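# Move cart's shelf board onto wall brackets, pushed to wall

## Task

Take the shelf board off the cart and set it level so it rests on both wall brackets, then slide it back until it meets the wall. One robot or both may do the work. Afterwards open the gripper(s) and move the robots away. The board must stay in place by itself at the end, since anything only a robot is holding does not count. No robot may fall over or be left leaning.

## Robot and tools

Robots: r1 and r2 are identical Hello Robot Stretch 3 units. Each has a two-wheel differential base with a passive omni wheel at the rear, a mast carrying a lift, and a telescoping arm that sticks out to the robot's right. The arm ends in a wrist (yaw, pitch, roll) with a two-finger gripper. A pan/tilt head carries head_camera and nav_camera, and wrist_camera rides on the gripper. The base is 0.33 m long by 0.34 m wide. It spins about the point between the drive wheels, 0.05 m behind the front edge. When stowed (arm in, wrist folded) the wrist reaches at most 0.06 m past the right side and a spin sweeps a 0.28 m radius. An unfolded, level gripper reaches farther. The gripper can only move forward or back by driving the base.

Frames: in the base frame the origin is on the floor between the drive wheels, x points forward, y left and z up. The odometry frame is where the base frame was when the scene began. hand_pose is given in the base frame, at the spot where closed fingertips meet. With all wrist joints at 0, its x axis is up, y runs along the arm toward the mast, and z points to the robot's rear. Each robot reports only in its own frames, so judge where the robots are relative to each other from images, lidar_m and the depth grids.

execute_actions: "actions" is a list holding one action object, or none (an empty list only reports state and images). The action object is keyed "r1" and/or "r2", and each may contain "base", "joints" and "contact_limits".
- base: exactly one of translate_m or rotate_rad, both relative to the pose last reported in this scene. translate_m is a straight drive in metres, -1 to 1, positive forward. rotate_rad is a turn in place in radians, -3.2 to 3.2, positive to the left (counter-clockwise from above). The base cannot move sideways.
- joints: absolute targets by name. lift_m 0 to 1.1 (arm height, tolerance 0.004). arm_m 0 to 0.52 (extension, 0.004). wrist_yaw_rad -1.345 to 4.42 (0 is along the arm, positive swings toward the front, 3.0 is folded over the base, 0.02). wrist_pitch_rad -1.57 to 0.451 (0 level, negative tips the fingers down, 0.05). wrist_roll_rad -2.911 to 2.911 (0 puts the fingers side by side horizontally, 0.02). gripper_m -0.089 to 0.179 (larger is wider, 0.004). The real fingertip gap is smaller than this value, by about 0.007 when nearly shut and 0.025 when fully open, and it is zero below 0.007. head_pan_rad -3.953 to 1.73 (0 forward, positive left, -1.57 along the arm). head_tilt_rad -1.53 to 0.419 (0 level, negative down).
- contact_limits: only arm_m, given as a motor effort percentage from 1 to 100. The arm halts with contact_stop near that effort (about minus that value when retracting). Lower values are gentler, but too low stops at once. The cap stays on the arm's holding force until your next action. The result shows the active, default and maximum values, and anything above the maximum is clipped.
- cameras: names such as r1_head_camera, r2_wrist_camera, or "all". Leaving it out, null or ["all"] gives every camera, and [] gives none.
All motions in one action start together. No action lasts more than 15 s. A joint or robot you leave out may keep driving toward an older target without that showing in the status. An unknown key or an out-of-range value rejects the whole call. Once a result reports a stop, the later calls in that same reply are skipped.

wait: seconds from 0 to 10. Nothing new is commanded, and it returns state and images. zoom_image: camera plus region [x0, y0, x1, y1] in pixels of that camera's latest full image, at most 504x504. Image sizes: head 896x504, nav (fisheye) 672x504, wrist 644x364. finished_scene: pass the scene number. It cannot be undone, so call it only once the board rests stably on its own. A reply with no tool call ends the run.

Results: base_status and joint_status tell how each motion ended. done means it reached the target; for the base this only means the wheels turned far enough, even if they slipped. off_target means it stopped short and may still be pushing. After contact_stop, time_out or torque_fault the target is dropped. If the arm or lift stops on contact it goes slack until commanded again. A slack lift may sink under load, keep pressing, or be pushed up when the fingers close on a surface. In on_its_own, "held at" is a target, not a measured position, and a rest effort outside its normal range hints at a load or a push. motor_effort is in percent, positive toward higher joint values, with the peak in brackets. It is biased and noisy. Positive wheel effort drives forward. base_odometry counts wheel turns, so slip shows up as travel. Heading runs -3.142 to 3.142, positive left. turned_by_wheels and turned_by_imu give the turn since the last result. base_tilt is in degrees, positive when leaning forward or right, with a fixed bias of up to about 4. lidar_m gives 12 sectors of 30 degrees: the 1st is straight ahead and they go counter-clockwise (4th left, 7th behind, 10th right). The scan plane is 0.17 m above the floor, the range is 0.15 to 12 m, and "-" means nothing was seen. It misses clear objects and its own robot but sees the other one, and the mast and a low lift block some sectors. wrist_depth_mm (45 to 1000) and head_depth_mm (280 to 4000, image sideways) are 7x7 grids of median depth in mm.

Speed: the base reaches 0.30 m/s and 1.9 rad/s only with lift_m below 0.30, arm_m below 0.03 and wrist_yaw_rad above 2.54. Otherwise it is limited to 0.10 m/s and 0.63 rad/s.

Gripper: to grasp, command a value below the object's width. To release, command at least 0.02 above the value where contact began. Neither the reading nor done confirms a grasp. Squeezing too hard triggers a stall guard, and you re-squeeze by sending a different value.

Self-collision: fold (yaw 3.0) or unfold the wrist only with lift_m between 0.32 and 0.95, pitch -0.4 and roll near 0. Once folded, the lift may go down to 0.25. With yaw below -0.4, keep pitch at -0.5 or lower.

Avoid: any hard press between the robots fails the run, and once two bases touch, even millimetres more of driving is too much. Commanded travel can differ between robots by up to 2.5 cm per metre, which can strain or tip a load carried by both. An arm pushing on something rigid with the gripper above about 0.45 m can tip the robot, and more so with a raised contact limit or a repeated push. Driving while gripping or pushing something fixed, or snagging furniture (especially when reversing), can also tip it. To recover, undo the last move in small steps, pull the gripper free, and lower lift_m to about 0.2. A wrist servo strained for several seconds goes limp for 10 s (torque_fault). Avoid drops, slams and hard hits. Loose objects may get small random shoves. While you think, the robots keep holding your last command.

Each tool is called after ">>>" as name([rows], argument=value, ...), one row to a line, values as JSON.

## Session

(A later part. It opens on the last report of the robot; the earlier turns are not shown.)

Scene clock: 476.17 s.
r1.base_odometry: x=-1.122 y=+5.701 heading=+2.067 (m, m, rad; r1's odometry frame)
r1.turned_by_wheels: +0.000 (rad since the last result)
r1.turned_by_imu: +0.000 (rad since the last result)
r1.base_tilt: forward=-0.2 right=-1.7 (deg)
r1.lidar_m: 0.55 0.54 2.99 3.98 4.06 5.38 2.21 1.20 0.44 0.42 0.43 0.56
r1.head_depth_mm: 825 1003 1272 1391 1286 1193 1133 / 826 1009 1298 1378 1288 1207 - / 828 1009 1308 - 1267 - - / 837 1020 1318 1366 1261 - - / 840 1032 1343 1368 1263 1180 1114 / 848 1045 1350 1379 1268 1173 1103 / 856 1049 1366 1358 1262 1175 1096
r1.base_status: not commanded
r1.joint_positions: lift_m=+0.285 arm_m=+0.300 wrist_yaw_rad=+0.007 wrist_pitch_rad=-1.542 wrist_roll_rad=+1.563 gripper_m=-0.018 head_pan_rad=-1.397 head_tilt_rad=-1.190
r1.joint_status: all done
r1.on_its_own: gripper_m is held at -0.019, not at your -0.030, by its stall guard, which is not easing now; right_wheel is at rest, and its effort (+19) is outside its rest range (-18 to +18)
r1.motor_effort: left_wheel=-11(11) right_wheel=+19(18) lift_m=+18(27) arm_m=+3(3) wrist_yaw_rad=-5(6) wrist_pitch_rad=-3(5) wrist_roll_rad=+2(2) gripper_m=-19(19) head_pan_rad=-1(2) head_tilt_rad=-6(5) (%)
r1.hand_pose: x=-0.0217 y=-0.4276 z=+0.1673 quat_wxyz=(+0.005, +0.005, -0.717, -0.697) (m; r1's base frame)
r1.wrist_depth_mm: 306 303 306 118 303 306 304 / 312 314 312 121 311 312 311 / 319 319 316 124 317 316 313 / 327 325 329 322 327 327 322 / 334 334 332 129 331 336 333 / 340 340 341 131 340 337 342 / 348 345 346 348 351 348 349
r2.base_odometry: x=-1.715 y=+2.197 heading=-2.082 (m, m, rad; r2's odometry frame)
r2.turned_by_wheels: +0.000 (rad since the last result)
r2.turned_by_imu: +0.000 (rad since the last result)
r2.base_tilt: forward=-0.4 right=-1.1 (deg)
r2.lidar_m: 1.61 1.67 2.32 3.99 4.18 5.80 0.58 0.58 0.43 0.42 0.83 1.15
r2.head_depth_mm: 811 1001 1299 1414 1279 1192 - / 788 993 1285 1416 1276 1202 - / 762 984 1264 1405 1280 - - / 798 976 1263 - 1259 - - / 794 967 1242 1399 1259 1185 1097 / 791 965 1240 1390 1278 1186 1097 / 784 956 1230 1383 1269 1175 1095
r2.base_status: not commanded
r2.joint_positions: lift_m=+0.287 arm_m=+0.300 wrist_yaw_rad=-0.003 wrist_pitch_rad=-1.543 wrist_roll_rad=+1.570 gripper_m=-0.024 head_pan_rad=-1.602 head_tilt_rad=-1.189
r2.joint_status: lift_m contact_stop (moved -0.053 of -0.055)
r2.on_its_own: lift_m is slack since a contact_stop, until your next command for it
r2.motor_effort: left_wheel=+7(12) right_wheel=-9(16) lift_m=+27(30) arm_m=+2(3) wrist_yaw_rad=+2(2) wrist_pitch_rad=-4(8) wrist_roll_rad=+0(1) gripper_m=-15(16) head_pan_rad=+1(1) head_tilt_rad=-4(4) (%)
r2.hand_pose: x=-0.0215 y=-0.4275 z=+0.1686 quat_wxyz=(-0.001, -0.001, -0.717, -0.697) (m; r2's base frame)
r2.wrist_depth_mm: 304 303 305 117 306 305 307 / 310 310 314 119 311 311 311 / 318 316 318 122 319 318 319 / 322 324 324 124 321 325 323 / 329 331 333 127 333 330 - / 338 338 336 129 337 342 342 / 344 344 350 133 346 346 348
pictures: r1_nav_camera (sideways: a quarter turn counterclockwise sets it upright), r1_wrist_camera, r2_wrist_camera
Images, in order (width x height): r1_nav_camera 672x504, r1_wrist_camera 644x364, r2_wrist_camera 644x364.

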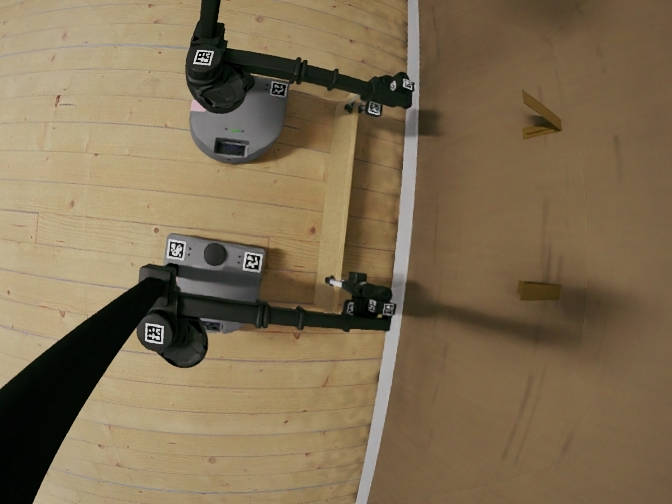

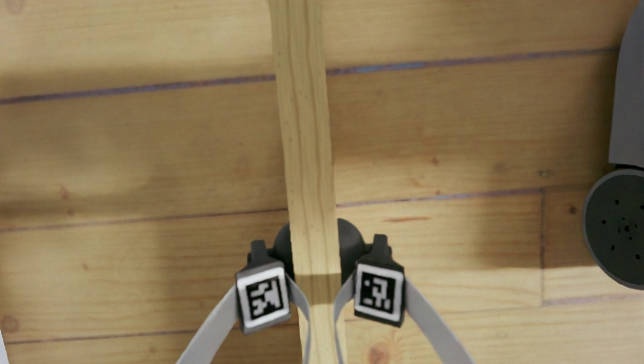

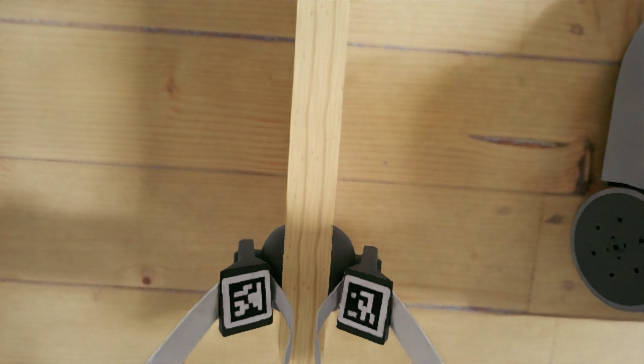

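>>> execute_actions([
  {"r1":{"joints":{"gripper_m":0.05}},"r2":{"joints":{"gripper_m":0.05,"lift_m":0.287}}},
], cameras=[])

>>> execute_actions([
  {"r1":{"joints":{"lift_m":0.215}},"r2":{"joints":{"lift_m":0.215}}},
], cameras=["r1_wrist_camera","r2_wrist_camera"])

>>> execute_actions([
  {"r1":{"joints":{"gripper_m":-0.03}},"r2":{"joints":{"gripper_m":-0.03}}},
], cameras=["r1_wrist_camera","r2_wrist_camera"])

Scene clock: 477.63 s.
r1.base_odometry: x=-1.122 y=+5.701 heading=+2.068 (m, m, rad; r1's odometry frame)
r1.turned_by_wheels: +0.001 (rad since the last result)
r1.turned_by_imu: +0.001 (rad since the last result)
r1.base_tilt: forward=-0.1 right=-1.7 (deg)
r1.lidar_m: 0.55 0.54 3.00 3.96 4.07 5.37 2.21 1.20 0.44 0.42 0.43 0.56
r1.head_depth_mm: 823 999 1275 1391 1281 1197 1131 / 825 1009 1294 1389 1277 1203 - / 830 1011 1298 - 1262 - - / 835 1025 1320 1386 1259 - - / 846 1033 1337 1371 1264 1188 1109 / 850 1035 1339 1361 1270 1178 1102 / 855 1050 1371 1363 1259 1176 1100
r1.base_status: not commanded
r1.joint_positions: lift_m=+0.285 arm_m=+0.300 wrist_yaw_rad=+0.002 wrist_pitch_rad=-1.543 wrist_roll_rad=+1.565 gripper_m=+0.050 head_pan_rad=-1.397 head_tilt_rad=-1.190
r1.joint_status: all done
r1.motor_effort: left_wheel=-1(12) right_wheel=+0(18) lift_m=+22(22) arm_m=+3(3) wrist_yaw_rad=-2(6) wrist_pitch_rad=-2(3) wrist_roll_rad=+2(3) gripper_m=+0(91) head_pan_rad=-1(1) head_tilt_rad=-6(6) (%)
r1.hand_pose: x=-0.0216 y=-0.4273 z=+0.1672 quat_wxyz=(+0.003, +0.003, -0.717, -0.698) (m; r1's base frame)
r1.wrist_depth_mm: 303 305 305 303 303 302 303 / 310 311 309 120 308 312 309 / 317 317 318 123 317 315 316 / 326 323 324 321 322 322 322 / 333 332 326 129 331 330 334 / 344 340 - 132 - 343 335 / 347 350 349 344 350 348 347
r2.base_odometry: x=-1.715 y=+2.197 heading=-2.082 (m, m, rad; r2's odometry frame)
r2.turned_by_wheels: +0.000 (rad since the last result)
r2.turned_by_imu: +0.000 (rad since the last result)
r2.base_tilt: forward=-0.4 right=-1.0 (deg)
r2.lidar_m: 1.61 1.68 2.33 3.99 4.17 5.79 0.58 0.58 0.43 0.42 0.82 1.15
r2.head_depth_mm: 812 998 1292 1404 1274 1185 - / 788 986 1288 1409 1273 1199 - / 762 979 1280 1398 1277 - - / 796 978 1254 - 1267 - - / 795 968 1244 1400 1268 1185 1100 / 790 960 1233 1390 1276 1179 1095 / 786 952 1227 1388 1279 1179 1091
r2.base_status: not commanded
r2.joint_positions: lift_m=+0.287 arm_m=+0.300 wrist_yaw_rad=-0.003 wrist_pitch_rad=-1.542 wrist_roll_rad=+1.570 gripper_m=+0.050 head_pan_rad=-1.602 head_tilt_rad=-1.189
r2.joint_status: all done
r2.motor_effort: left_wheel=+2(7) right_wheel=-1(9) lift_m=+26(26) arm_m=+3(3) wrist_yaw_rad=+3(3) wrist_pitch_rad=-4(4) wrist_roll_rad=+0(0) gripper_m=+0(87) head_pan_rad=+2(1) head_tilt_rad=-5(4) (%)
r2.hand_pose: x=-0.0215 y=-0.4277 z=+0.1689 quat_wxyz=(+0.000, -0.001, -0.717, -0.697) (m; r2's base frame)
r2.wrist_depth_mm: 302 305 305 117 305 304 305 / 311 311 312 120 311 312 311 / 318 316 316 122 316 320 320 / 321 324 324 124 325 323 324 / 330 329 328 328 331 332 - / 336 338 - 129 337 341 339 / 344 344 347 133 344 344 342
pictures: none
No camera images: the call's "cameras" was empty. Leave "cameras" out to get every camera's image.

Scene clock: 479.13 s.
r1.base_odometry: x=-1.122 y=+5.701 heading=+2.068 (m, m, rad; r1's odometry frame)
r1.turned_by_wheels: +0.000 (rad since the last result)
r1.turned_by_imu: +0.000 (rad since the last result)
r1.base_tilt: forward=-0.2 right=-1.7 (deg)
r1.lidar_m: 0.55 0.54 2.99 3.97 4.06 5.37 2.21 1.19 0.44 0.42 0.43 0.56
r1.head_depth_mm: 819 1004 1283 1397 1278 1195 1134 / 829 1005 1291 1376 1286 1206 - / 830 1010 1296 1422 1276 - - / 838 1028 1324 1382 1262 - - / 845 1035 1332 1370 1260 1182 1112 / 849 1039 1342 1373 1272 1182 1106 / 858 1054 1362 1360 1257 1170 1098
r1.base_status: not commanded
r1.joint_positions: lift_m=+0.215 arm_m=+0.300 wrist_yaw_rad=+0.002 wrist_pitch_rad=-1.543 wrist_roll_rad=+1.565 gripper_m=+0.050 head_pan_rad=-1.397 head_tilt_rad=-1.190
r1.joint_status: all done
r1.motor_effort: left_wheel=+0(0) right_wheel=+0(0) lift_m=+23(19) arm_m=+3(3) wrist_yaw_rad=-3(2) wrist_pitch_rad=-2(2) wrist_roll_rad=+2(2) gripper_m=+0(1) head_pan_rad=-2(2) head_tilt_rad=-6(6) (%)
r1.hand_pose: x=-0.0216 y=-0.4273 z=+0.0972 quat_wxyz=(+0.003, +0.003, -0.717, -0.698) (m; r1's base frame)
r1.wrist_depth_mm: 239 237 51 51 238 237 237 / 243 243 52 52 243 243 244 / 249 249 54 53 248 248 250 / 255 255 55 55 254 254 255 / 261 263 257 56 259 260 261 / 266 268 57 57 - 270 268 / 275 275 273 58 274 275 272
r2.base_odometry: x=-1.715 y=+2.197 heading=-2.082 (m, m, rad; r2's odometry frame)
r2.turned_by_wheels: +0.000 (rad since the last result)
r2.turned_by_imu: +0.000 (rad since the last result)
r2.base_tilt: forward=-0.4 right=-1.1 (deg)
r2.lidar_m: 1.61 1.68 2.33 3.99 4.19 5.81 0.58 0.58 0.43 0.42 0.83 1.14
r2.head_depth_mm: 813 997 1290 1414 1269 1200 1116 / 787 988 1279 1388 1277 1202 - / 760 981 1265 1423 1265 - - / 796 978 1260 1429 1263 - - / 794 969 1247 1403 1265 1183 1099 / 788 960 1237 1391 1275 1180 1096 / 783 954 1225 1384 1276 1173 1091
r2.base_status: not commanded
r2.joint_positions: lift_m=+0.215 arm_m=+0.300 wrist_yaw_rad=-0.003 wrist_pitch_rad=-1.542 wrist_roll_rad=+1.570 gripper_m=+0.050 head_pan_rad=-1.602 head_tilt_rad=-1.189
r2.joint_status: all done
r2.motor_effort: left_wheel=+1(2) right_wheel=-1(1) lift_m=+24(28) arm_m=+3(3) wrist_yaw_rad=+1(3) wrist_pitch_rad=-4(4) wrist_roll_rad=+0(0) gripper_m=+0(1) head_pan_rad=+2(1) head_tilt_rad=-5(4) (%)
r2.hand_pose: x=-0.0215 y=-0.4276 z=+0.0970 quat_wxyz=(+0.000, -0.001, -0.717, -0.697) (m; r2's base frame)
r2.wrist_depth_mm: 237 237 236 48 239 237 238 / 242 241 239 49 242 242 241 / 247 246 246 50 248 246 248 / 252 253 249 51 251 251 254 / 257 256 256 52 256 258 257 / 262 262 53 53 264 262 263 / 268 268 55 54 269 268 268
pictures: r1_wrist_camera, r2_wrist_camera
Images, in order (width x height): r1_wrist_camera 644x364, r2_wrist_camera 644x364.

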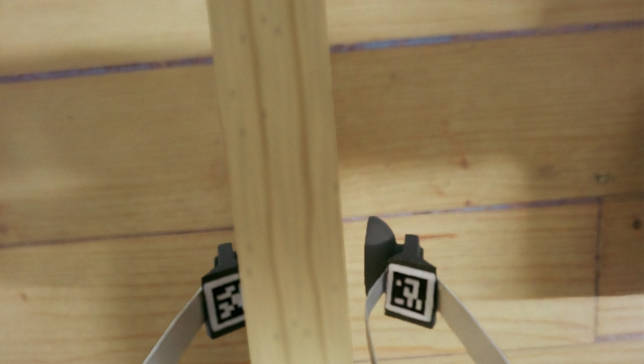

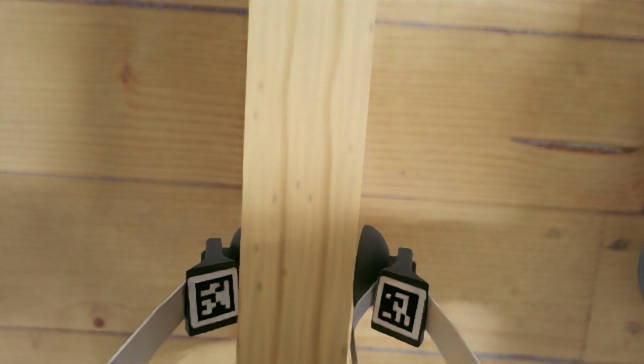

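Scene clock: 480.43 s.
r1.base_odometry: x=-1.122 y=+5.701 heading=+2.068 (m, m, rad; r1's odometry frame)
r1.turned_by_wheels: +0.000 (rad since the last result)
r1.turned_by_imu: +0.000 (rad since the last result)
r1.base_tilt: forward=-0.1 right=-1.7 (deg)
r1.lidar_m: 0.55 0.54 2.99 3.96 4.09 5.38 2.21 1.19 0.44 0.42 0.43 0.56
r1.head_depth_mm: 820 999 1273 1385 1292 1192 1128 / 827 1007 1297 1395 1283 1215 - / 832 1016 1309 1426 1257 - - / 837 1019 1311 1385 1263 - - / 845 1036 1342 1372 1266 1179 1115 / 847 1039 1338 1365 1266 1175 1105 / 854 1054 1365 1360 1266 1170 1105
r1.base_status: not commanded
r1.joint_positions: lift_m=+0.215 arm_m=+0.300 wrist_yaw_rad=+0.003 wrist_pitch_rad=-1.544 wrist_roll_rad=+1.565 gripper_m=-0.028 head_pan_rad=-1.397 head_tilt_rad=-1.190
r1.joint_status: all done
r1.motor_effort: left_wheel=-1(1) right_wheel=+0(0) lift_m=+23(22) arm_m=+3(4) wrist_yaw_rad=-3(3) wrist_pitch_rad=-2(2) wrist_roll_rad=+2(2) gripper_m=-32(99) head_pan_rad=-2(0) head_tilt_rad=-6(6) (%)
r1.hand_pose: x=-0.0216 y=-0.4271 z=+0.0972 quat_wxyz=(+0.003, +0.003, -0.716, -0.698) (m; r1's base frame)
r1.wrist_depth_mm: 238 240 51 51 237 239 237 / 244 245 242 52 243 243 243 / 250 249 248 53 248 250 248 / 256 255 253 54 252 254 255 / 262 260 259 56 260 263 259 / 269 269 264 57 266 268 269 / 275 275 274 58 273 273 273
r2.base_odometry: x=-1.715 y=+2.197 heading=-2.082 (m, m, rad; r2's odometry frame)
r2.turned_by_wheels: +0.000 (rad since the last result)
r2.turned_by_imu: +0.000 (rad since the last result)
r2.base_tilt: forward=-0.4 right=-1.1 (deg)
r2.lidar_m: 1.60 1.67 2.33 3.99 4.20 5.77 0.58 0.58 0.43 0.41 0.82 1.15
r2.head_depth_mm: 811 995 1297 1408 1275 1187 1116 / 789 991 1279 1400 1271 1201 - / 758 985 1272 1420 1274 - - / 796 972 1258 1436 1261 - - / 794 969 1246 1394 1265 1182 1104 / 788 966 1241 1384 1278 1178 1098 / 784 959 1227 1393 1272 1173 1085
r2.base_status: not commanded
r2.joint_positions: lift_m=+0.215 arm_m=+0.300 wrist_yaw_rad=-0.003 wrist_pitch_rad=-1.543 wrist_roll_rad=+1.570 gripper_m=-0.029 head_pan_rad=-1.602 head_tilt_rad=-1.189
r2.joint_status: all done
r2.motor_effort: left_wheel=+1(1) right_wheel=-1(1) lift_m=+24(24) arm_m=+3(3) wrist_yaw_rad=+2(2) wrist_pitch_rad=-4(4) wrist_roll_rad=+0(0) gripper_m=-23(100) head_pan_rad=+2(2) head_tilt_rad=-3(3) (%)
r2.hand_pose: x=-0.0215 y=-0.4274 z=+0.0970 quat_wxyz=(+0.000, -0.001, -0.717, -0.697) (m; r2's base frame)
r2.wrist_depth_mm: 237 238 238 48 237 238 238 / 242 242 242 49 243 243 242 / 246 245 247 50 247 249 247 / 251 252 251 51 254 252 252 / 257 257 255 52 256 257 258 / 261 263 53 53 263 263 263 / 269 267 268 54 269 269 270
pictures: r1_wrist_camera, r2_wrist_camera
Images, in order (width x height): r1_wrist_camera 644x364, r2_wrist_camera 644x364.

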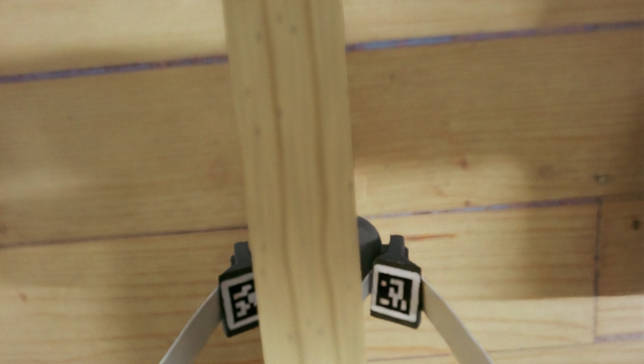

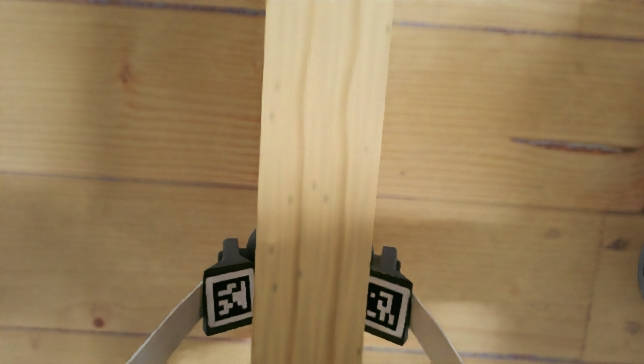

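>>> execute_actions([
  {"r1":{"joints":{"lift_m":0.5,"arm_m":0.15}},"r2":{"joints":{"lift_m":0.5,"arm_m":0.15}}},
], cameras=[])

>>> execute_actions([
  {"r1":{"joints":{"wrist_pitch_rad":0.0,"arm_m":0.05,"lift_m":0.6}},"r2":{"joints":{"wrist_pitch_rad":0.0,"arm_m":0.05,"lift_m":0.6}}},
], cameras=["r1_wrist_camera","r2_wrist_camera","r1_nav_camera","r2_nav_camera"])

Scene clock: 484.10 s.
r1.base_odometry: x=-1.122 y=+5.701 heading=+2.067 (m, m, rad; r1's odometry frame)
r1.turned_by_wheels: -0.001 (rad since the last result)
r1.turned_by_imu: -0.001 (rad since the last result)
r1.base_tilt: forward=-0.2 right=-1.7 (deg)
r1.lidar_m: 0.56 0.54 2.99 3.97 4.08 5.33 2.21 1.20 0.84 0.79 0.81 1.06
r1.head_depth_mm: 817 1000 1280 1390 1283 1200 1134 / 826 1004 1291 1417 - - - / 830 1012 1316 - 1234 - - / 815 1025 1320 1398 1238 - - / 843 1038 1321 1366 1241 1179 1109 / 845 1038 1344 1363 1224 1180 1098 / 855 1055 1366 1368 1218 1189 1102
r1.base_status: not commanded
r1.joint_positions: lift_m=+0.499 arm_m=+0.150 wrist_yaw_rad=+0.014 wrist_pitch_rad=-1.537 wrist_roll_rad=+1.565 gripper_m=-0.012 head_pan_rad=-1.397 head_tilt_rad=-1.190
r1.joint_status: all done
r1.on_its_own: gripper_m is held at -0.013, not at your -0.030, by its stall guard, which is not easing now; right_wheel is at rest, and its effort (+32) is outside its rest range (-18 to +18); wrist_yaw_rad is at rest, and its effort (-13) is outside its rest range (-12 to +12)
r1.motor_effort: left_wheel=-12(12) right_wheel=+32(33) lift_m=+42(43) arm_m=-2(3) wrist_yaw_rad=-13(13) wrist_pitch_rad=-5(5) wrist_roll_rad=+2(2) gripper_m=-24(32) head_pan_rad=-2(1) head_tilt_rad=-6(6) (%)
r1.hand_pose: x=-0.0218 y=-0.2796 z=+0.3812 quat_wxyz=(+0.007, +0.007, -0.719, -0.695) (m; r1's base frame)
r1.wrist_depth_mm: 507 511 52 52 503 - - / 517 509 503 53 509 - - / 536 531 524 54 528 - - / 547 539 540 55 529 - - / 542 545 544 56 545 548 547 / 554 558 546 58 555 557 554 / 563 577 578 59 570 557 559
r2.base_odometry: x=-1.715 y=+2.197 heading=-2.081 (m, m, rad; r2's odometry frame)
r2.turned_by_wheels: +0.001 (rad since the last result)
r2.turned_by_imu: +0.003 (rad since the last result)
r2.base_tilt: forward=-0.4 right=-1.0 (deg)
r2.lidar_m: 1.61 1.68 2.33 3.98 4.17 5.83 0.58 1.10 0.82 0.79 0.83 1.15
r2.head_depth_mm: 809 990 1286 1406 1242 1193 - / 786 994 1290 1409 1247 1197 - / 761 984 1275 1434 1096 - - / 799 977 1256 1424 1232 - - / 791 970 1244 1390 1256 1178 1105 / 789 964 1237 1400 1275 1176 1095 / 783 956 1232 1383 1279 1178 1096
r2.base_status: not commanded
r2.joint_positions: lift_m=+0.500 arm_m=+0.150 wrist_yaw_rad=-0.012 wrist_pitch_rad=-1.535 wrist_roll_rad=+1.571 gripper_m=-0.026 head_pan_rad=-1.602 head_tilt_rad=-1.189
r2.joint_status: all done
r2.on_its_own: right_wheel is at rest, and its effort (-31) is outside its rest range (-18 to +18)
r2.motor_effort: left_wheel=+14(15) right_wheel=-31(31) lift_m=+37(41) arm_m=-3(2) wrist_yaw_rad=+10(10) wrist_pitch_rad=-8(8) wrist_roll_rad=+0(0) gripper_m=-22(23) head_pan_rad=+1(2) head_tilt_rad=-4(4) (%)
r2.hand_pose: x=-0.0214 y=-0.2800 z=+0.3814 quat_wxyz=(-0.004, -0.005, -0.719, -0.695) (m; r2's base frame)
r2.wrist_depth_mm: 504 498 499 47 500 - - / 512 517 511 48 510 - - / 525 523 517 49 286 - - / 535 539 540 50 - - - / 554 550 543 51 552 - - / 565 561 53 53 563 564 557 / 574 573 584 54 582 575 572
pictures: none
No camera images: the call's "cameras" was empty. Leave "cameras" out to get every camera's image.

Scene clock: 486.07 s.
r1.base_odometry: x=-1.122 y=+5.701 heading=+2.068 (m, m, rad; r1's odometry frame)
r1.turned_by_wheels: +0.001 (rad since the last result)
r1.turned_by_imu: +0.002 (rad since the last result)
r1.base_tilt: forward=-0.2 right=-1.6 (deg)
r1.lidar_m: 0.55 0.54 2.99 3.98 4.09 5.39 2.22 1.19 0.84 0.79 0.81 1.07
r1.head_depth_mm: 818 1002 1277 1392 1288 1197 1118 / 826 980 692 1404 - - - / 831 987 685 1408 1254 1225 - / 837 991 684 1360 1262 - - / 840 1001 678 1380 1266 1184 1115 / 853 982 676 1367 1271 1178 1104 / 854 984 672 1373 1261 1177 1099
r1.base_status: not commanded
r1.joint_positions: lift_m=+0.599 arm_m=+0.050 wrist_yaw_rad=-0.004 wrist_pitch_rad=-0.106 wrist_roll_rad=+1.567 gripper_m=-0.012 head_pan_rad=-1.397 head_tilt_rad=-1.190
r1.joint_status: wrist_pitch_rad off_target (ended at -0.106, target +0.000); the others done
r1.on_its_own: gripper_m is held at -0.013, not at your -0.030, by its stall guard, which is not easing now; wrist_pitch_rad is at rest, and its effort (+40) is outside its rest range (-20 to +32)
r1.motor_effort: left_wheel=-1(12) right_wheel=+1(32) lift_m=+41(39) arm_m=-3(3) wrist_yaw_rad=+3(12) wrist_pitch_rad=+40(40) wrist_roll_rad=+1(3) gripper_m=-28(28) head_pan_rad=-1(1) head_tilt_rad=-5(6) (%)
r1.hand_pose: x=-0.0223 y=-0.4476 z=+0.6869 quat_wxyz=(+0.002, -0.002, -0.999, -0.053) (m; r1's base frame)
r1.wrist_depth_mm: 443 447 463 55 504 526 541 / 444 458 476 56 504 528 542 / 453 462 473 57 515 528 558 / 453 470 484 57 525 537 565 / 457 467 484 58 531 546 572 / 462 477 500 59 542 568 583 / 473 488 510 60 550 581 596
r2.base_odometry: x=-1.715 y=+2.197 heading=-2.082 (m, m, rad; r2's odometry frame)
r2.turned_by_wheels: -0.001 (rad since the last result)
r2.turned_by_imu: -0.001 (rad since the last result)
r2.base_tilt: forward=-0.4 right=-1.1 (deg)
r2.lidar_m: 1.61 1.68 2.33 3.99 4.19 5.79 0.58 1.10 0.82 0.79 0.82 1.14
r2.head_depth_mm: 809 1002 714 1383 1288 1195 1126 / 789 993 711 1380 - - - / 762 985 713 661 - - - / 798 979 719 1014 1254 - - / 794 976 725 1363 1276 1184 1100 / 789 969 1236 1387 1281 1179 1100 / 787 956 1226 1387 1281 1184 1092
r2.base_status: not commanded
r2.joint_positions: lift_m=+0.600 arm_m=+0.050 wrist_yaw_rad=+0.007 wrist_pitch_rad=-0.097 wrist_roll_rad=+1.570 gripper_m=-0.023 head_pan_rad=-1.602 head_tilt_rad=-1.189
r2.joint_status: wrist_pitch_rad off_target (ended at -0.097, target +0.000); the others done
r2.on_its_own: gripper_m is held at -0.024, not at your -0.030, by its stall guard, which is not easing now; wrist_pitch_rad is at rest, and its effort (+48) is outside its rest range (-20 to +32)
r2.motor_effort: left_wheel=+2(15) right_wheel=-2(31) lift_m=+36(40) arm_m=-3(5) wrist_yaw_rad=-5(10) wrist_pitch_rad=+48(48) wrist_roll_rad=+0(2) gripper_m=-24(25) head_pan_rad=+2(2) head_tilt_rad=-4(3) (%)
r2.hand_pose: x=-0.0197 y=-0.4479 z=+0.6892 quat_wxyz=(+0.001, +0.003, -0.999, -0.049) (m; r2's base frame)
r2.wrist_depth_mm: 422 432 447 46 484 496 518 / 438 440 456 47 488 511 532 / 442 457 473 48 509 521 552 / 453 472 490 50 523 542 565 / 469 476 494 51 539 558 581 / 479 493 500 52 554 572 593 / 489 502 531 54 579 586 615
pictures: r1_nav_camera (sideways: a quarter turn counterclockwise sets it upright), r1_wrist_camera, r2_nav_camera (sideways: a quarter turn counterclockwise sets it upright), r2_wrist_camera
Images, in order (width x height): r1_nav_camera 672x504, r1_wrist_camera 644x364, r2_nav_camera 672x504, r2_wrist_camera 644x364.

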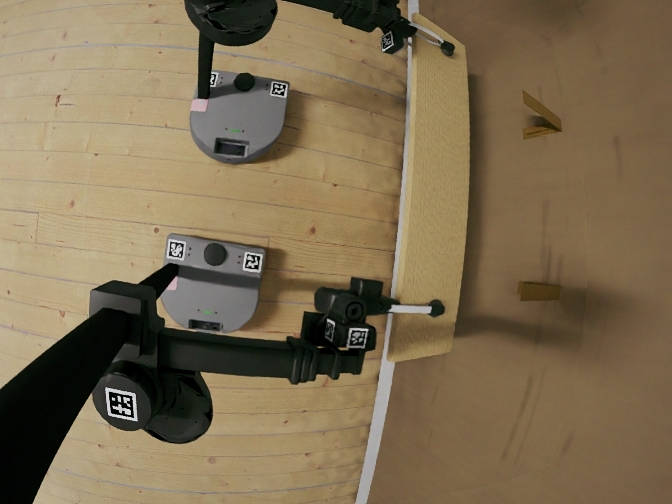

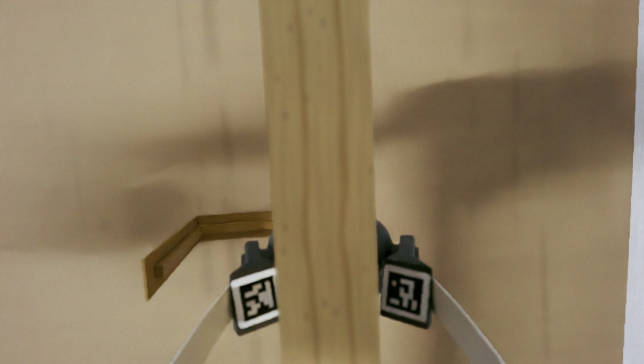

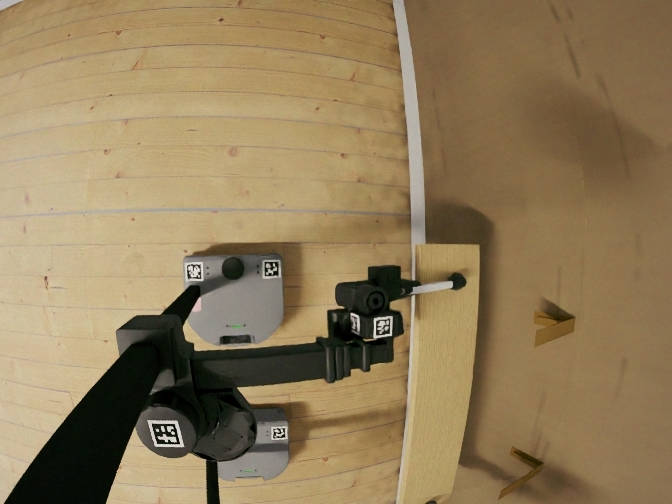

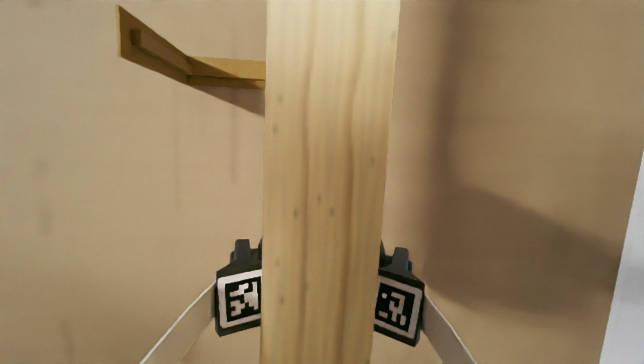

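>>> execute_actions([
  {"r1":{"base":{"translate_m":-0.06},"joints":{"lift_m":0.88,"wrist_pitch_rad":0.08,"gripper_m":-0.025}},"r2":{"base":{"translate_m":-0.06},"joints":{"lift_m":0.88,"wrist_pitch_rad":0.08,"gripper_m":-0.03}}},
], cameras=["r1_wrist_camera","r2_wrist_camera","r1_nav_camera","r2_nav_camera"])

Scene clock: 489.93 s.
r1.base_odometry: x=-1.093 y=+5.648 heading=+2.068 (m, m, rad; r1's odometry frame)
r1.turned_by_wheels: +0.000 (rad since the last result)
r1.turned_by_imu: +0.001 (rad since the last result)
r1.base_tilt: forward=-0.1 right=-1.7 (deg)
r1.lidar_m: 0.54 0.54 3.07 3.97 4.06 5.40 2.15 1.20 0.84 0.79 0.81 1.07
r1.head_depth_mm: 405 - - 1353 1283 1197 1120 / 403 951 - 1354 1285 1204 1106 / 400 - - 1366 1280 1222 - / 399 999 1375 1376 1271 - - / 396 1035 1342 1370 1271 1179 1110 / 394 1046 1353 1372 1260 1184 1103 / 393 1058 1375 1356 1268 1176 1103
r1.base_status: done
r1.joint_positions: lift_m=+0.879 arm_m=+0.050 wrist_yaw_rad=-0.006 wrist_pitch_rad=-0.030 wrist_roll_rad=+1.568 gripper_m=-0.010 head_pan_rad=-1.397 head_tilt_rad=-1.190
r1.joint_status: wrist_pitch_rad off_target (ended at -0.030, target +0.080); gripper_m off_target (ended at -0.010, target -0.025); the others done
r1.on_its_own: gripper_m is held at -0.012, not at your -0.025, by its stall guard, which is not easing now; wrist_pitch_rad is at rest, and its effort (+41) is outside its rest range (-20 to +32)
r1.motor_effort: left_wheel=+0(6) right_wheel=+1(3) lift_m=+41(41) arm_m=-3(3) wrist_yaw_rad=+5(6) wrist_pitch_rad=+41(47) wrist_roll_rad=+1(1) gripper_m=-28(94) head_pan_rad=-2(2) head_tilt_rad=-6(6) (%)
r1.hand_pose: x=-0.0230 y=-0.4507 z=+0.9862 quat_wxyz=(+0.002, -0.003, -1.000, -0.015) (m; r1's base frame)
r1.wrist_depth_mm: 463 466 478 55 493 490 509 / 472 467 479 56 493 503 513 / 467 474 481 56 505 509 514 / 471 481 487 57 511 508 522 / 479 484 502 58 510 526 544 / 497 497 501 59 377 540 536 / 493 505 520 60 527 542 544
r2.base_odometry: x=-1.685 y=+2.249 heading=-2.082 (m, m, rad; r2's odometry frame)
r2.turned_by_wheels: +0.000 (rad since the last result)
r2.turned_by_imu: +0.001 (rad since the last result)
r2.base_tilt: forward=-0.4 right=-1.0 (deg)
r2.lidar_m: 1.67 1.74 2.42 3.98 4.19 5.78 0.58 1.10 0.82 0.79 0.82 1.15
r2.head_depth_mm: 435 394 - - 1296 1187 1104 / 434 - - 1359 1284 1198 1092 / 433 397 - 1363 1284 - - / 422 - - 1378 1279 - - / 431 393 1301 1397 1278 1181 1102 / 729 959 1234 1393 1271 1180 1092 / 782 956 1222 1394 1270 1170 1097
r2.base_status: done
r2.joint_positions: lift_m=+0.880 arm_m=+0.050 wrist_yaw_rad=+0.002 wrist_pitch_rad=-0.020 wrist_roll_rad=+1.570 gripper_m=-0.026 head_pan_rad=-1.602 head_tilt_rad=-1.189
r2.joint_status: wrist_pitch_rad off_target (ended at -0.020, target +0.080); gripper_m off_target (ended at -0.026, target -0.030); the others done
r2.on_its_own: wrist_pitch_rad is at rest, and its effort (+49) is outside its rest range (-20 to +32)
r2.motor_effort: left_wheel=-1(6) right_wheel=+0(7) lift_m=+36(42) arm_m=-3(3) wrist_yaw_rad=-2(6) wrist_pitch_rad=+49(56) wrist_roll_rad=+0(0) gripper_m=-26(61) head_pan_rad=+2(1) head_tilt_rad=-4(5) (%)
r2.hand_pose: x=-0.0208 y=-0.4510 z=+0.9888 quat_wxyz=(+0.001, +0.001, -1.000, -0.011) (m; r2's base frame)
r2.wrist_depth_mm: 443 450 451 46 468 475 484 / 451 453 468 47 478 484 494 / 461 471 472 48 447 500 505 / 476 484 484 50 504 509 518 / 487 498 497 51 515 528 534 / 500 505 510 52 525 541 549 / 508 516 536 54 544 554 556
pictures: r1_nav_camera (sideways: a quarter turn counterclockwise sets it upright), r1_wrist_camera, r2_nav_camera (sideways: a quarter turn counterclockwise sets it upright), r2_wrist_camera
Images, in order (width x height): r1_nav_camera 672x504, r1_wrist_camera 644x364, r2_nav_camera 672x504, r2_wrist_camera 644x364.

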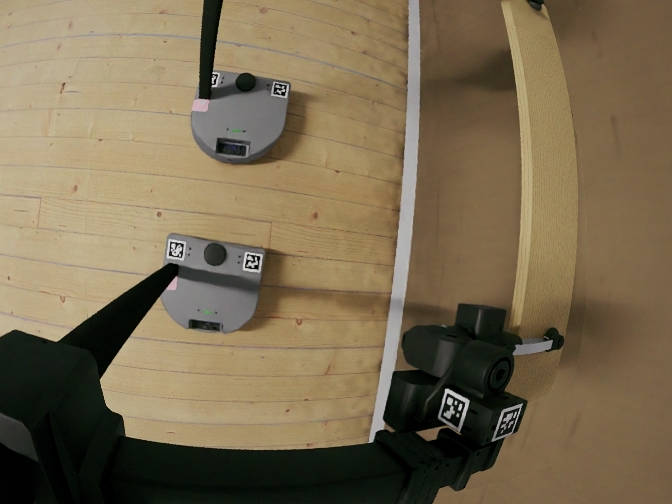

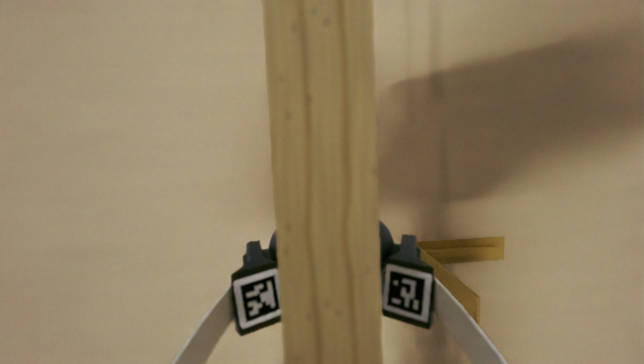

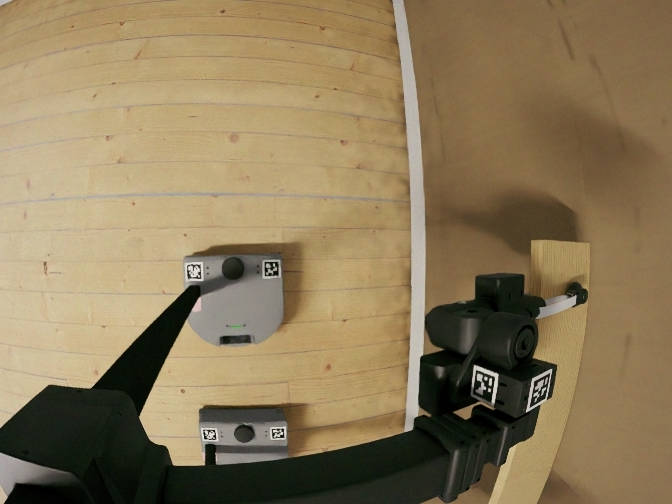

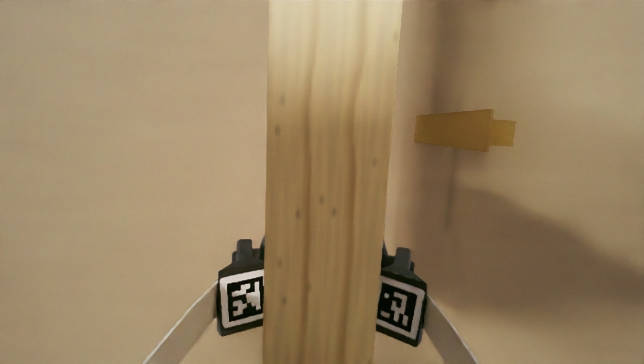

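>>> execute_actions([
  {"r1":{"base":{"translate_m":-0.015},"joints":{"arm_m":0.285}},"r2":{"base":{"translate_m":-0.015},"joints":{"arm_m":0.285}}},
], cameras=["r1_wrist_camera","r2_wrist_camera","r1_nav_camera","r2_nav_camera"])

Scene clock: 494.07 s.
r1.base_odometry: x=-1.086 y=+5.635 heading=+2.068 (m, m, rad; r1's odometry frame)
r1.turned_by_wheels: +0.000 (rad since the last result)
r1.turned_by_imu: +0.001 (rad since the last result)
r1.base_tilt: forward=-0.2 right=-1.7 (deg)
r1.lidar_m: 0.54 0.54 3.11 3.97 4.07 5.35 2.13 1.20 0.84 0.80 0.81 1.07
r1.head_depth_mm: 868 1004 1286 1392 1280 1200 1120 / 877 1012 1296 1377 1288 1202 1108 / 858 1023 1307 1386 1271 1222 - / 836 1033 1323 1378 1266 - - / 827 1034 1341 1371 1276 1184 1113 / 854 1050 1365 1368 1278 1175 1111 / 858 1050 1361 1362 1263 1166 1100
r1.base_status: done
r1.joint_positions: lift_m=+0.879 arm_m=+0.285 wrist_yaw_rad=+0.052 wrist_pitch_rad=-0.028 wrist_roll_rad=+1.570 gripper_m=-0.010 head_pan_rad=-1.397 head_tilt_rad=-1.190
r1.joint_status: all done
r1.on_its_own: wrist_yaw_rad is held at +0.045, not at your +0.000, by its stall guard, which is not easing now; gripper_m is held at -0.012, not at your -0.025, by its stall guard, which is not easing now; wrist_pitch_rad is at rest, and its effort (+41) is outside its rest range (-20 to +32)
r1.motor_effort: left_wheel=+6(14) right_wheel=-7(18) lift_m=+41(42) arm_m=+3(4) wrist_yaw_rad=-6(25) wrist_pitch_rad=+41(41) wrist_roll_rad=+0(1) gripper_m=-29(30) head_pan_rad=-1(0) head_tilt_rad=-6(6) (%)
r1.hand_pose: x=-0.0080 y=-0.6847 z=+0.9865 quat_wxyz=(+0.001, +0.026, -1.000, -0.015) (m; r1's base frame)
r1.wrist_depth_mm: 239 242 246 50 255 257 266 / 244 249 252 52 262 266 267 / 249 254 256 53 264 271 275 / 255 260 266 54 273 277 283 / 261 267 269 56 279 286 291 / 268 274 276 57 171 292 298 / 276 278 286 59 295 297 305
r2.base_odometry: x=-1.678 y=+2.262 heading=-2.082 (m, m, rad; r2's odometry frame)
r2.turned_by_wheels: +0.000 (rad since the last result)
r2.turned_by_imu: +0.000 (rad since the last result)
r2.base_tilt: forward=-0.5 right=-1.0 (deg)
r2.lidar_m: 1.68 1.76 2.44 3.99 4.18 0.68 0.58 1.10 0.82 0.79 0.82 1.14
r2.head_depth_mm: - - - - 1290 1195 1106 / - 988 1278 1401 1294 1201 1087 / - 981 1267 1401 1284 - - / - 976 1252 1389 1281 - - / 815 966 1240 1387 1276 1181 1098 / 787 958 1238 1389 1282 1186 1099 / 781 953 1218 1381 1271 1175 1097
r2.base_status: done
r2.joint_positions: lift_m=+0.880 arm_m=+0.285 wrist_yaw_rad=-0.019 wrist_pitch_rad=-0.021 wrist_roll_rad=+1.570 gripper_m=-0.023 head_pan_rad=-1.602 head_tilt_rad=-1.189
r2.joint_status: all done
r2.on_its_own: gripper_m is held at -0.024, not at your -0.030, by its stall guard, which is not easing now; wrist_yaw_rad is at rest, and its effort (+16) is outside its rest range (-12 to +12); wrist_pitch_rad is at rest, and its effort (+50) is outside its rest range (-20 to +32)
r2.motor_effort: left_wheel=-7(13) right_wheel=+7(15) lift_m=+37(36) arm_m=+3(3) wrist_yaw_rad=+16(23) wrist_pitch_rad=+50(50) wrist_roll_rad=+0(1) gripper_m=-26(27) head_pan_rad=+1(1) head_tilt_rad=-4(4) (%)
r2.hand_pose: x=-0.0261 y=-0.6853 z=+0.9887 quat_wxyz=(+0.001, -0.009, -1.000, -0.011) (m; r2's base frame)
r2.wrist_depth_mm: 235 236 240 48 245 250 255 / 239 241 245 49 253 257 259 / 242 246 250 50 257 260 263 / 249 252 255 51 264 266 184 / 254 258 259 52 270 274 279 / 260 262 265 53 275 280 286 / 265 270 273 55 282 287 293
pictures: r1_nav_camera (sideways: a quarter turn counterclockwise sets it upright), r1_wrist_camera, r2_nav_camera (sideways: a quarter turn counterclockwise sets it upright), r2_wrist_camera
Images, in order (width x height): r1_nav_camera 672x504, r1_wrist_camera 644x364, r2_nav_camera 672x504, r2_wrist_camera 644x364.

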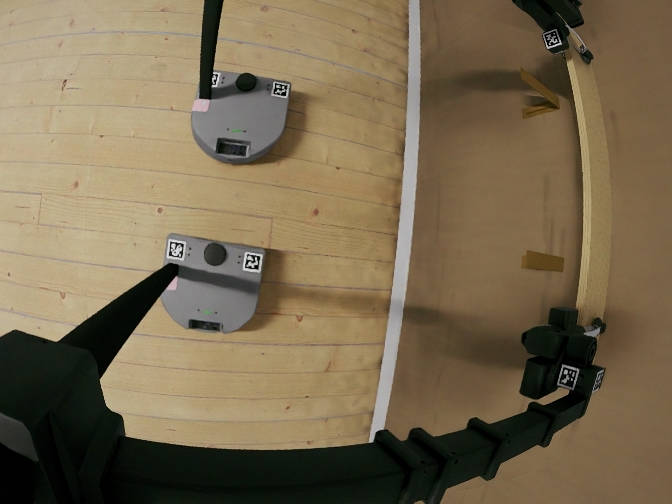

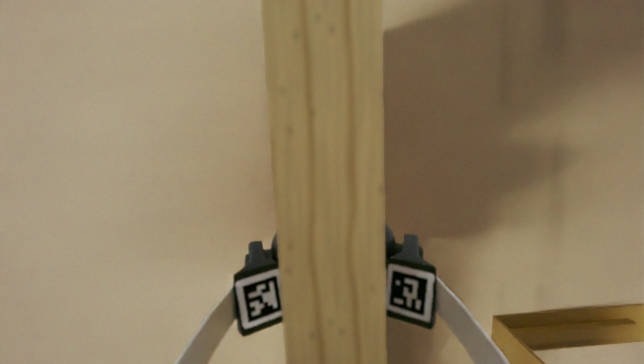

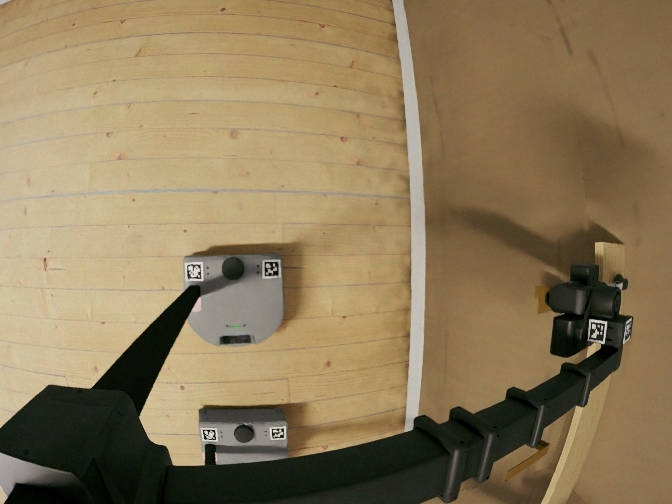

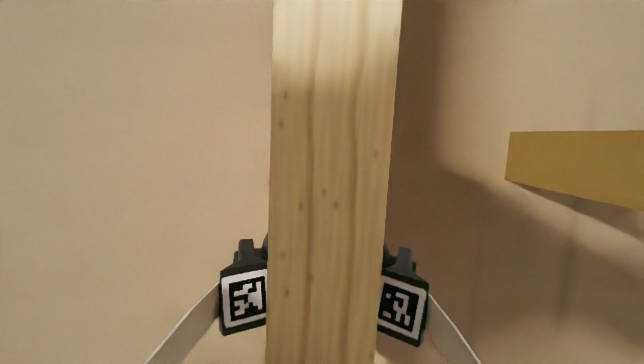

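>>> execute_actions([
  {"r1":{"joints":{"lift_m":0.815}},"r2":{"joints":{"lift_m":0.815}}},
], cameras=["r1_wrist_camera","r2_wrist_camera","r1_nav_camera","r2_nav_camera"])

Scene clock: 495.67 s.
r1.base_odometry: x=-1.086 y=+5.635 heading=+2.068 (m, m, rad; r1's odometry frame)
r1.turned_by_wheels: +0.000 (rad since the last result)
r1.turned_by_imu: +0.000 (rad since the last result)
r1.base_tilt: forward=-0.1 right=-1.6 (deg)
r1.lidar_m: 0.54 0.54 3.10 3.97 4.07 5.36 2.14 1.20 0.84 0.80 0.81 1.07
r1.head_depth_mm: - 1036 1285 1407 1294 1196 1121 / - 1044 1292 1387 1280 1205 1114 / - 1056 1316 1371 1280 1221 - / 839 1030 1324 1376 1278 - - / 829 1037 1339 1372 1269 1186 1114 / 853 1047 1348 1368 1256 1178 1104 / 860 1058 1367 1362 1262 1177 1102
r1.base_status: not commanded
r1.joint_positions: lift_m=+0.815 arm_m=+0.285 wrist_yaw_rad=+0.052 wrist_pitch_rad=-0.028 wrist_roll_rad=+1.570 gripper_m=-0.010 head_pan_rad=-1.397 head_tilt_rad=-1.190
r1.joint_status: all done
r1.on_its_own: wrist_yaw_rad is held at +0.045, not at your +0.000, by its stall guard, which is not easing now; gripper_m is held at -0.012, not at your -0.025, by its stall guard, which is not easing now; wrist_pitch_rad is at rest, and its effort (+41) is outside its rest range (-20 to +32)
r1.motor_effort: left_wheel=+6(6) right_wheel=-8(8) lift_m=+29(37) arm_m=+3(3) wrist_yaw_rad=-6(6) wrist_pitch_rad=+41(41) wrist_roll_rad=+1(0) gripper_m=-29(30) head_pan_rad=-1(2) head_tilt_rad=-5(6) (%)
r1.hand_pose: x=-0.0080 y=-0.6847 z=+0.9221 quat_wxyz=(+0.001, +0.026, -1.000, -0.014) (m; r1's base frame)
r1.wrist_depth_mm: 239 244 246 50 255 257 264 / 243 250 250 52 258 265 269 / 250 252 257 53 267 270 273 / 258 261 263 54 272 279 281 / 260 263 271 56 279 286 289 / 268 272 277 57 173 291 295 / 276 279 286 59 291 297 307
r2.base_odometry: x=-1.678 y=+2.262 heading=-2.082 (m, m, rad; r2's odometry frame)
r2.turned_by_wheels: +0.000 (rad since the last result)
r2.turned_by_imu: +0.000 (rad since the last result)
r2.base_tilt: forward=-0.4 right=-1.0 (deg)
r2.lidar_m: 1.68 1.76 2.43 3.98 4.17 0.68 0.58 1.10 0.82 0.79 0.82 1.14
r2.head_depth_mm: 811 967 - - - 1178 1101 / - - 1306 1404 1293 1201 1087 / - 1045 1273 1398 1284 - - / - 1036 1252 1399 1281 - - / 772 968 1238 1396 1284 1178 1099 / 784 960 1229 1397 1276 1174 1095 / 784 954 1218 1387 1273 1178 1093
r2.base_status: not commanded
r2.joint_positions: lift_m=+0.815 arm_m=+0.285 wrist_yaw_rad=-0.019 wrist_pitch_rad=-0.020 wrist_roll_rad=+1.570 gripper_m=-0.023 head_pan_rad=-1.602 head_tilt_rad=-1.189
r2.joint_status: all done
r2.on_its_own: gripper_m is held at -0.024, not at your -0.030, by its stall guard, which is not easing now; wrist_yaw_rad is at rest, and its effort (+16) is outside its rest range (-12 to +12); wrist_pitch_rad is at rest, and its effort (+49) is outside its rest range (-20 to +32)
r2.motor_effort: left_wheel=-7(7) right_wheel=+7(8) lift_m=+30(29) arm_m=+3(3) wrist_yaw_rad=+16(16) wrist_pitch_rad=+49(50) wrist_roll_rad=+0(0) gripper_m=-26(26) head_pan_rad=+1(2) head_tilt_rad=-5(5) (%)
r2.hand_pose: x=-0.0261 y=-0.6853 z=+0.9242 quat_wxyz=(+0.001, -0.009, -1.000, -0.010) (m; r2's base frame)
r2.wrist_depth_mm: 235 237 240 48 246 250 255 / 238 240 246 49 252 257 260 / 245 246 250 50 256 185 116 / 247 251 255 51 261 159 110 / 254 257 259 52 270 274 120 / 260 263 264 53 275 280 284 / 266 269 275 55 283 286 292
pictures: r1_nav_camera (sideways: a quarter turn counterclockwise sets it upright), r1_wrist_camera, r2_nav_camera (sideways: a quarter turn counterclockwise sets it upright), r2_wrist_camera
Images, in order (width x height): r1_nav_camera 672x504, r1_wrist_camera 644x364, r2_nav_camera 672x504, r2_wrist_camera 644x364.

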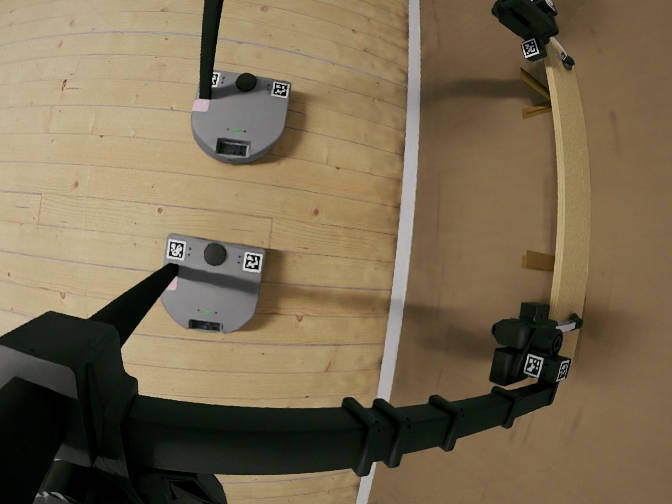

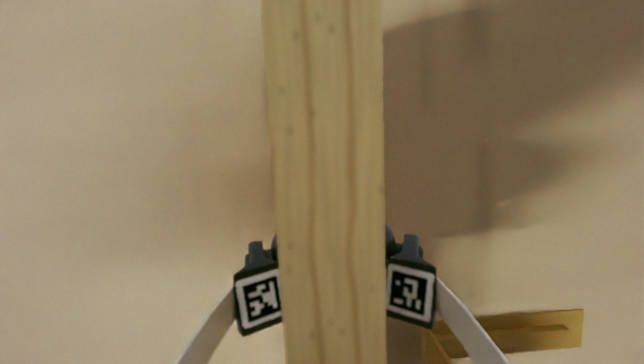

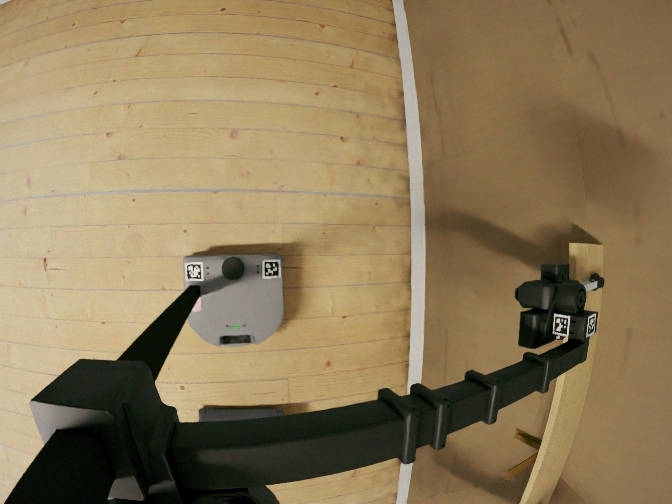

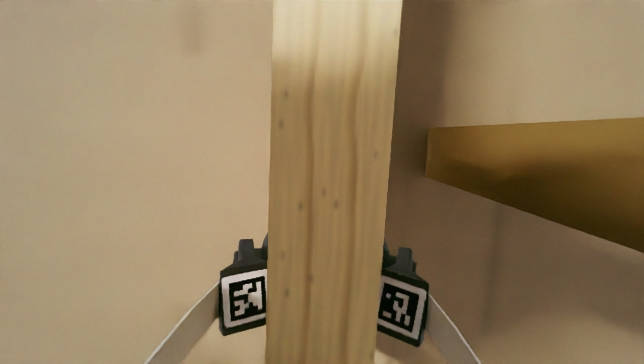

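Continue lowering a bit.

>>> execute_actions([
  {"r1":{"joints":{"lift_m":0.79}},"r2":{"joints":{"lift_m":0.788}}},
], cameras=["r1_wrist_camera","r2_wrist_camera"])

Scene clock: 496.83 s.
r1.base_odometry: x=-1.086 y=+5.635 heading=+2.068 (m, m, rad; r1's odometry frame)
r1.turned_by_wheels: +0.000 (rad since the last result)
r1.turned_by_imu: +0.000 (rad since the last result)
r1.base_tilt: forward=-0.2 right=-1.6 (deg)
r1.lidar_m: 0.54 0.54 3.10 3.97 4.07 5.36 2.14 1.20 0.84 0.80 0.81 1.07
r1.head_depth_mm: - - 1258 1402 1292 1194 1119 / - 1080 1296 1382 1281 1207 1106 / - 1053 1308 1377 1276 1228 - / 838 1029 1324 1381 1271 - - / 828 1036 1347 1370 1276 1179 1112 / 853 1045 1355 1367 1267 1180 1102 / 859 1058 1380 1374 1273 1175 1098
r1.base_status: not commanded
r1.joint_positions: lift_m=+0.790 arm_m=+0.285 wrist_yaw_rad=+0.052 wrist_pitch_rad=-0.028 wrist_roll_rad=+1.570 gripper_m=-0.010 head_pan_rad=-1.397 head_tilt_rad=-1.190
r1.joint_status: all done
r1.on_its_own: wrist_yaw_rad is held at +0.045, not at your +0.000, by its stall guard, which is not easing now; gripper_m is held at -0.012, not at your -0.025, by its stall guard, which is not easing now; wrist_pitch_rad is at rest, and its effort (+41) is outside its rest range (-20 to +32)
r1.motor_effort: left_wheel=+6(6) right_wheel=-8(8) lift_m=+29(31) arm_m=+4(3) wrist_yaw_rad=-7(6) wrist_pitch_rad=+41(41) wrist_roll_rad=+0(0) gripper_m=-29(30) head_pan_rad=-1(1) head_tilt_rad=-6(6) (%)
r1.hand_pose: x=-0.0080 y=-0.6847 z=+0.8970 quat_wxyz=(+0.001, +0.026, -1.000, -0.015) (m; r1's base frame)
r1.wrist_depth_mm: 242 244 248 50 256 258 261 / 246 247 252 51 261 264 269 / 251 254 256 53 266 270 275 / 256 259 264 54 271 277 282 / 263 266 270 56 277 283 289 / 268 272 275 57 171 294 299 / 275 279 285 59 287 297 307
r2.base_odometry: x=-1.678 y=+2.262 heading=-2.082 (m, m, rad; r2's odometry frame)
r2.turned_by_wheels: +0.000 (rad since the last result)
r2.turned_by_imu: +0.000 (rad since the last result)
r2.base_tilt: forward=-0.5 right=-1.0 (deg)
r2.lidar_m: 1.68 1.75 2.44 3.97 4.18 0.68 0.58 1.10 0.82 0.79 0.82 1.14
r2.head_depth_mm: 606 996 1214 - - - 1089 / 605 - - 1406 1277 1205 1084 / - 1053 1266 1401 1289 - - / - 1070 1250 1395 1279 - - / 587 981 1243 1397 1275 1180 1098 / 784 958 1231 1396 1273 1180 1097 / 785 956 1223 1391 1287 1175 1093
r2.base_status: not commanded
r2.joint_positions: lift_m=+0.788 arm_m=+0.285 wrist_yaw_rad=-0.019 wrist_pitch_rad=-0.020 wrist_roll_rad=+1.569 gripper_m=-0.023 head_pan_rad=-1.602 head_tilt_rad=-1.189
r2.joint_status: all done
r2.on_its_own: gripper_m is held at -0.024, not at your -0.030, by its stall guard, which is not easing now; wrist_yaw_rad is at rest, and its effort (+16) is outside its rest range (-12 to +12); wrist_pitch_rad is at rest, and its effort (+50) is outside its rest range (-20 to +32)
r2.motor_effort: left_wheel=-7(7) right_wheel=+7(7) lift_m=+30(29) arm_m=+3(3) wrist_yaw_rad=+16(16) wrist_pitch_rad=+50(50) wrist_roll_rad=+1(1) gripper_m=-26(26) head_pan_rad=+1(1) head_tilt_rad=-4(5) (%)
r2.hand_pose: x=-0.0261 y=-0.6853 z=+0.8971 quat_wxyz=(+0.001, -0.009, -1.000, -0.010) (m; r2's base frame)
r2.wrist_depth_mm: 233 237 241 48 246 251 256 / 238 241 246 49 251 256 260 / 244 246 249 50 189 124 80 / 249 252 254 51 186 115 79 / 254 259 259 52 270 271 79 / 258 264 262 53 277 280 287 / 265 268 271 55 283 287 293
pictures: r1_wrist_camera, r2_wrist_camera
Images, in order (width x height): r1_wrist_camera 644x364, r2_wrist_camera 644x364.

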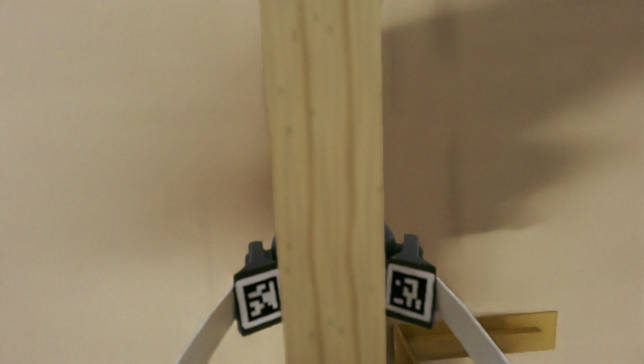

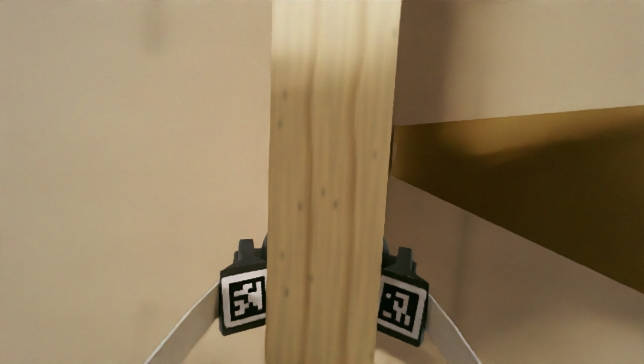

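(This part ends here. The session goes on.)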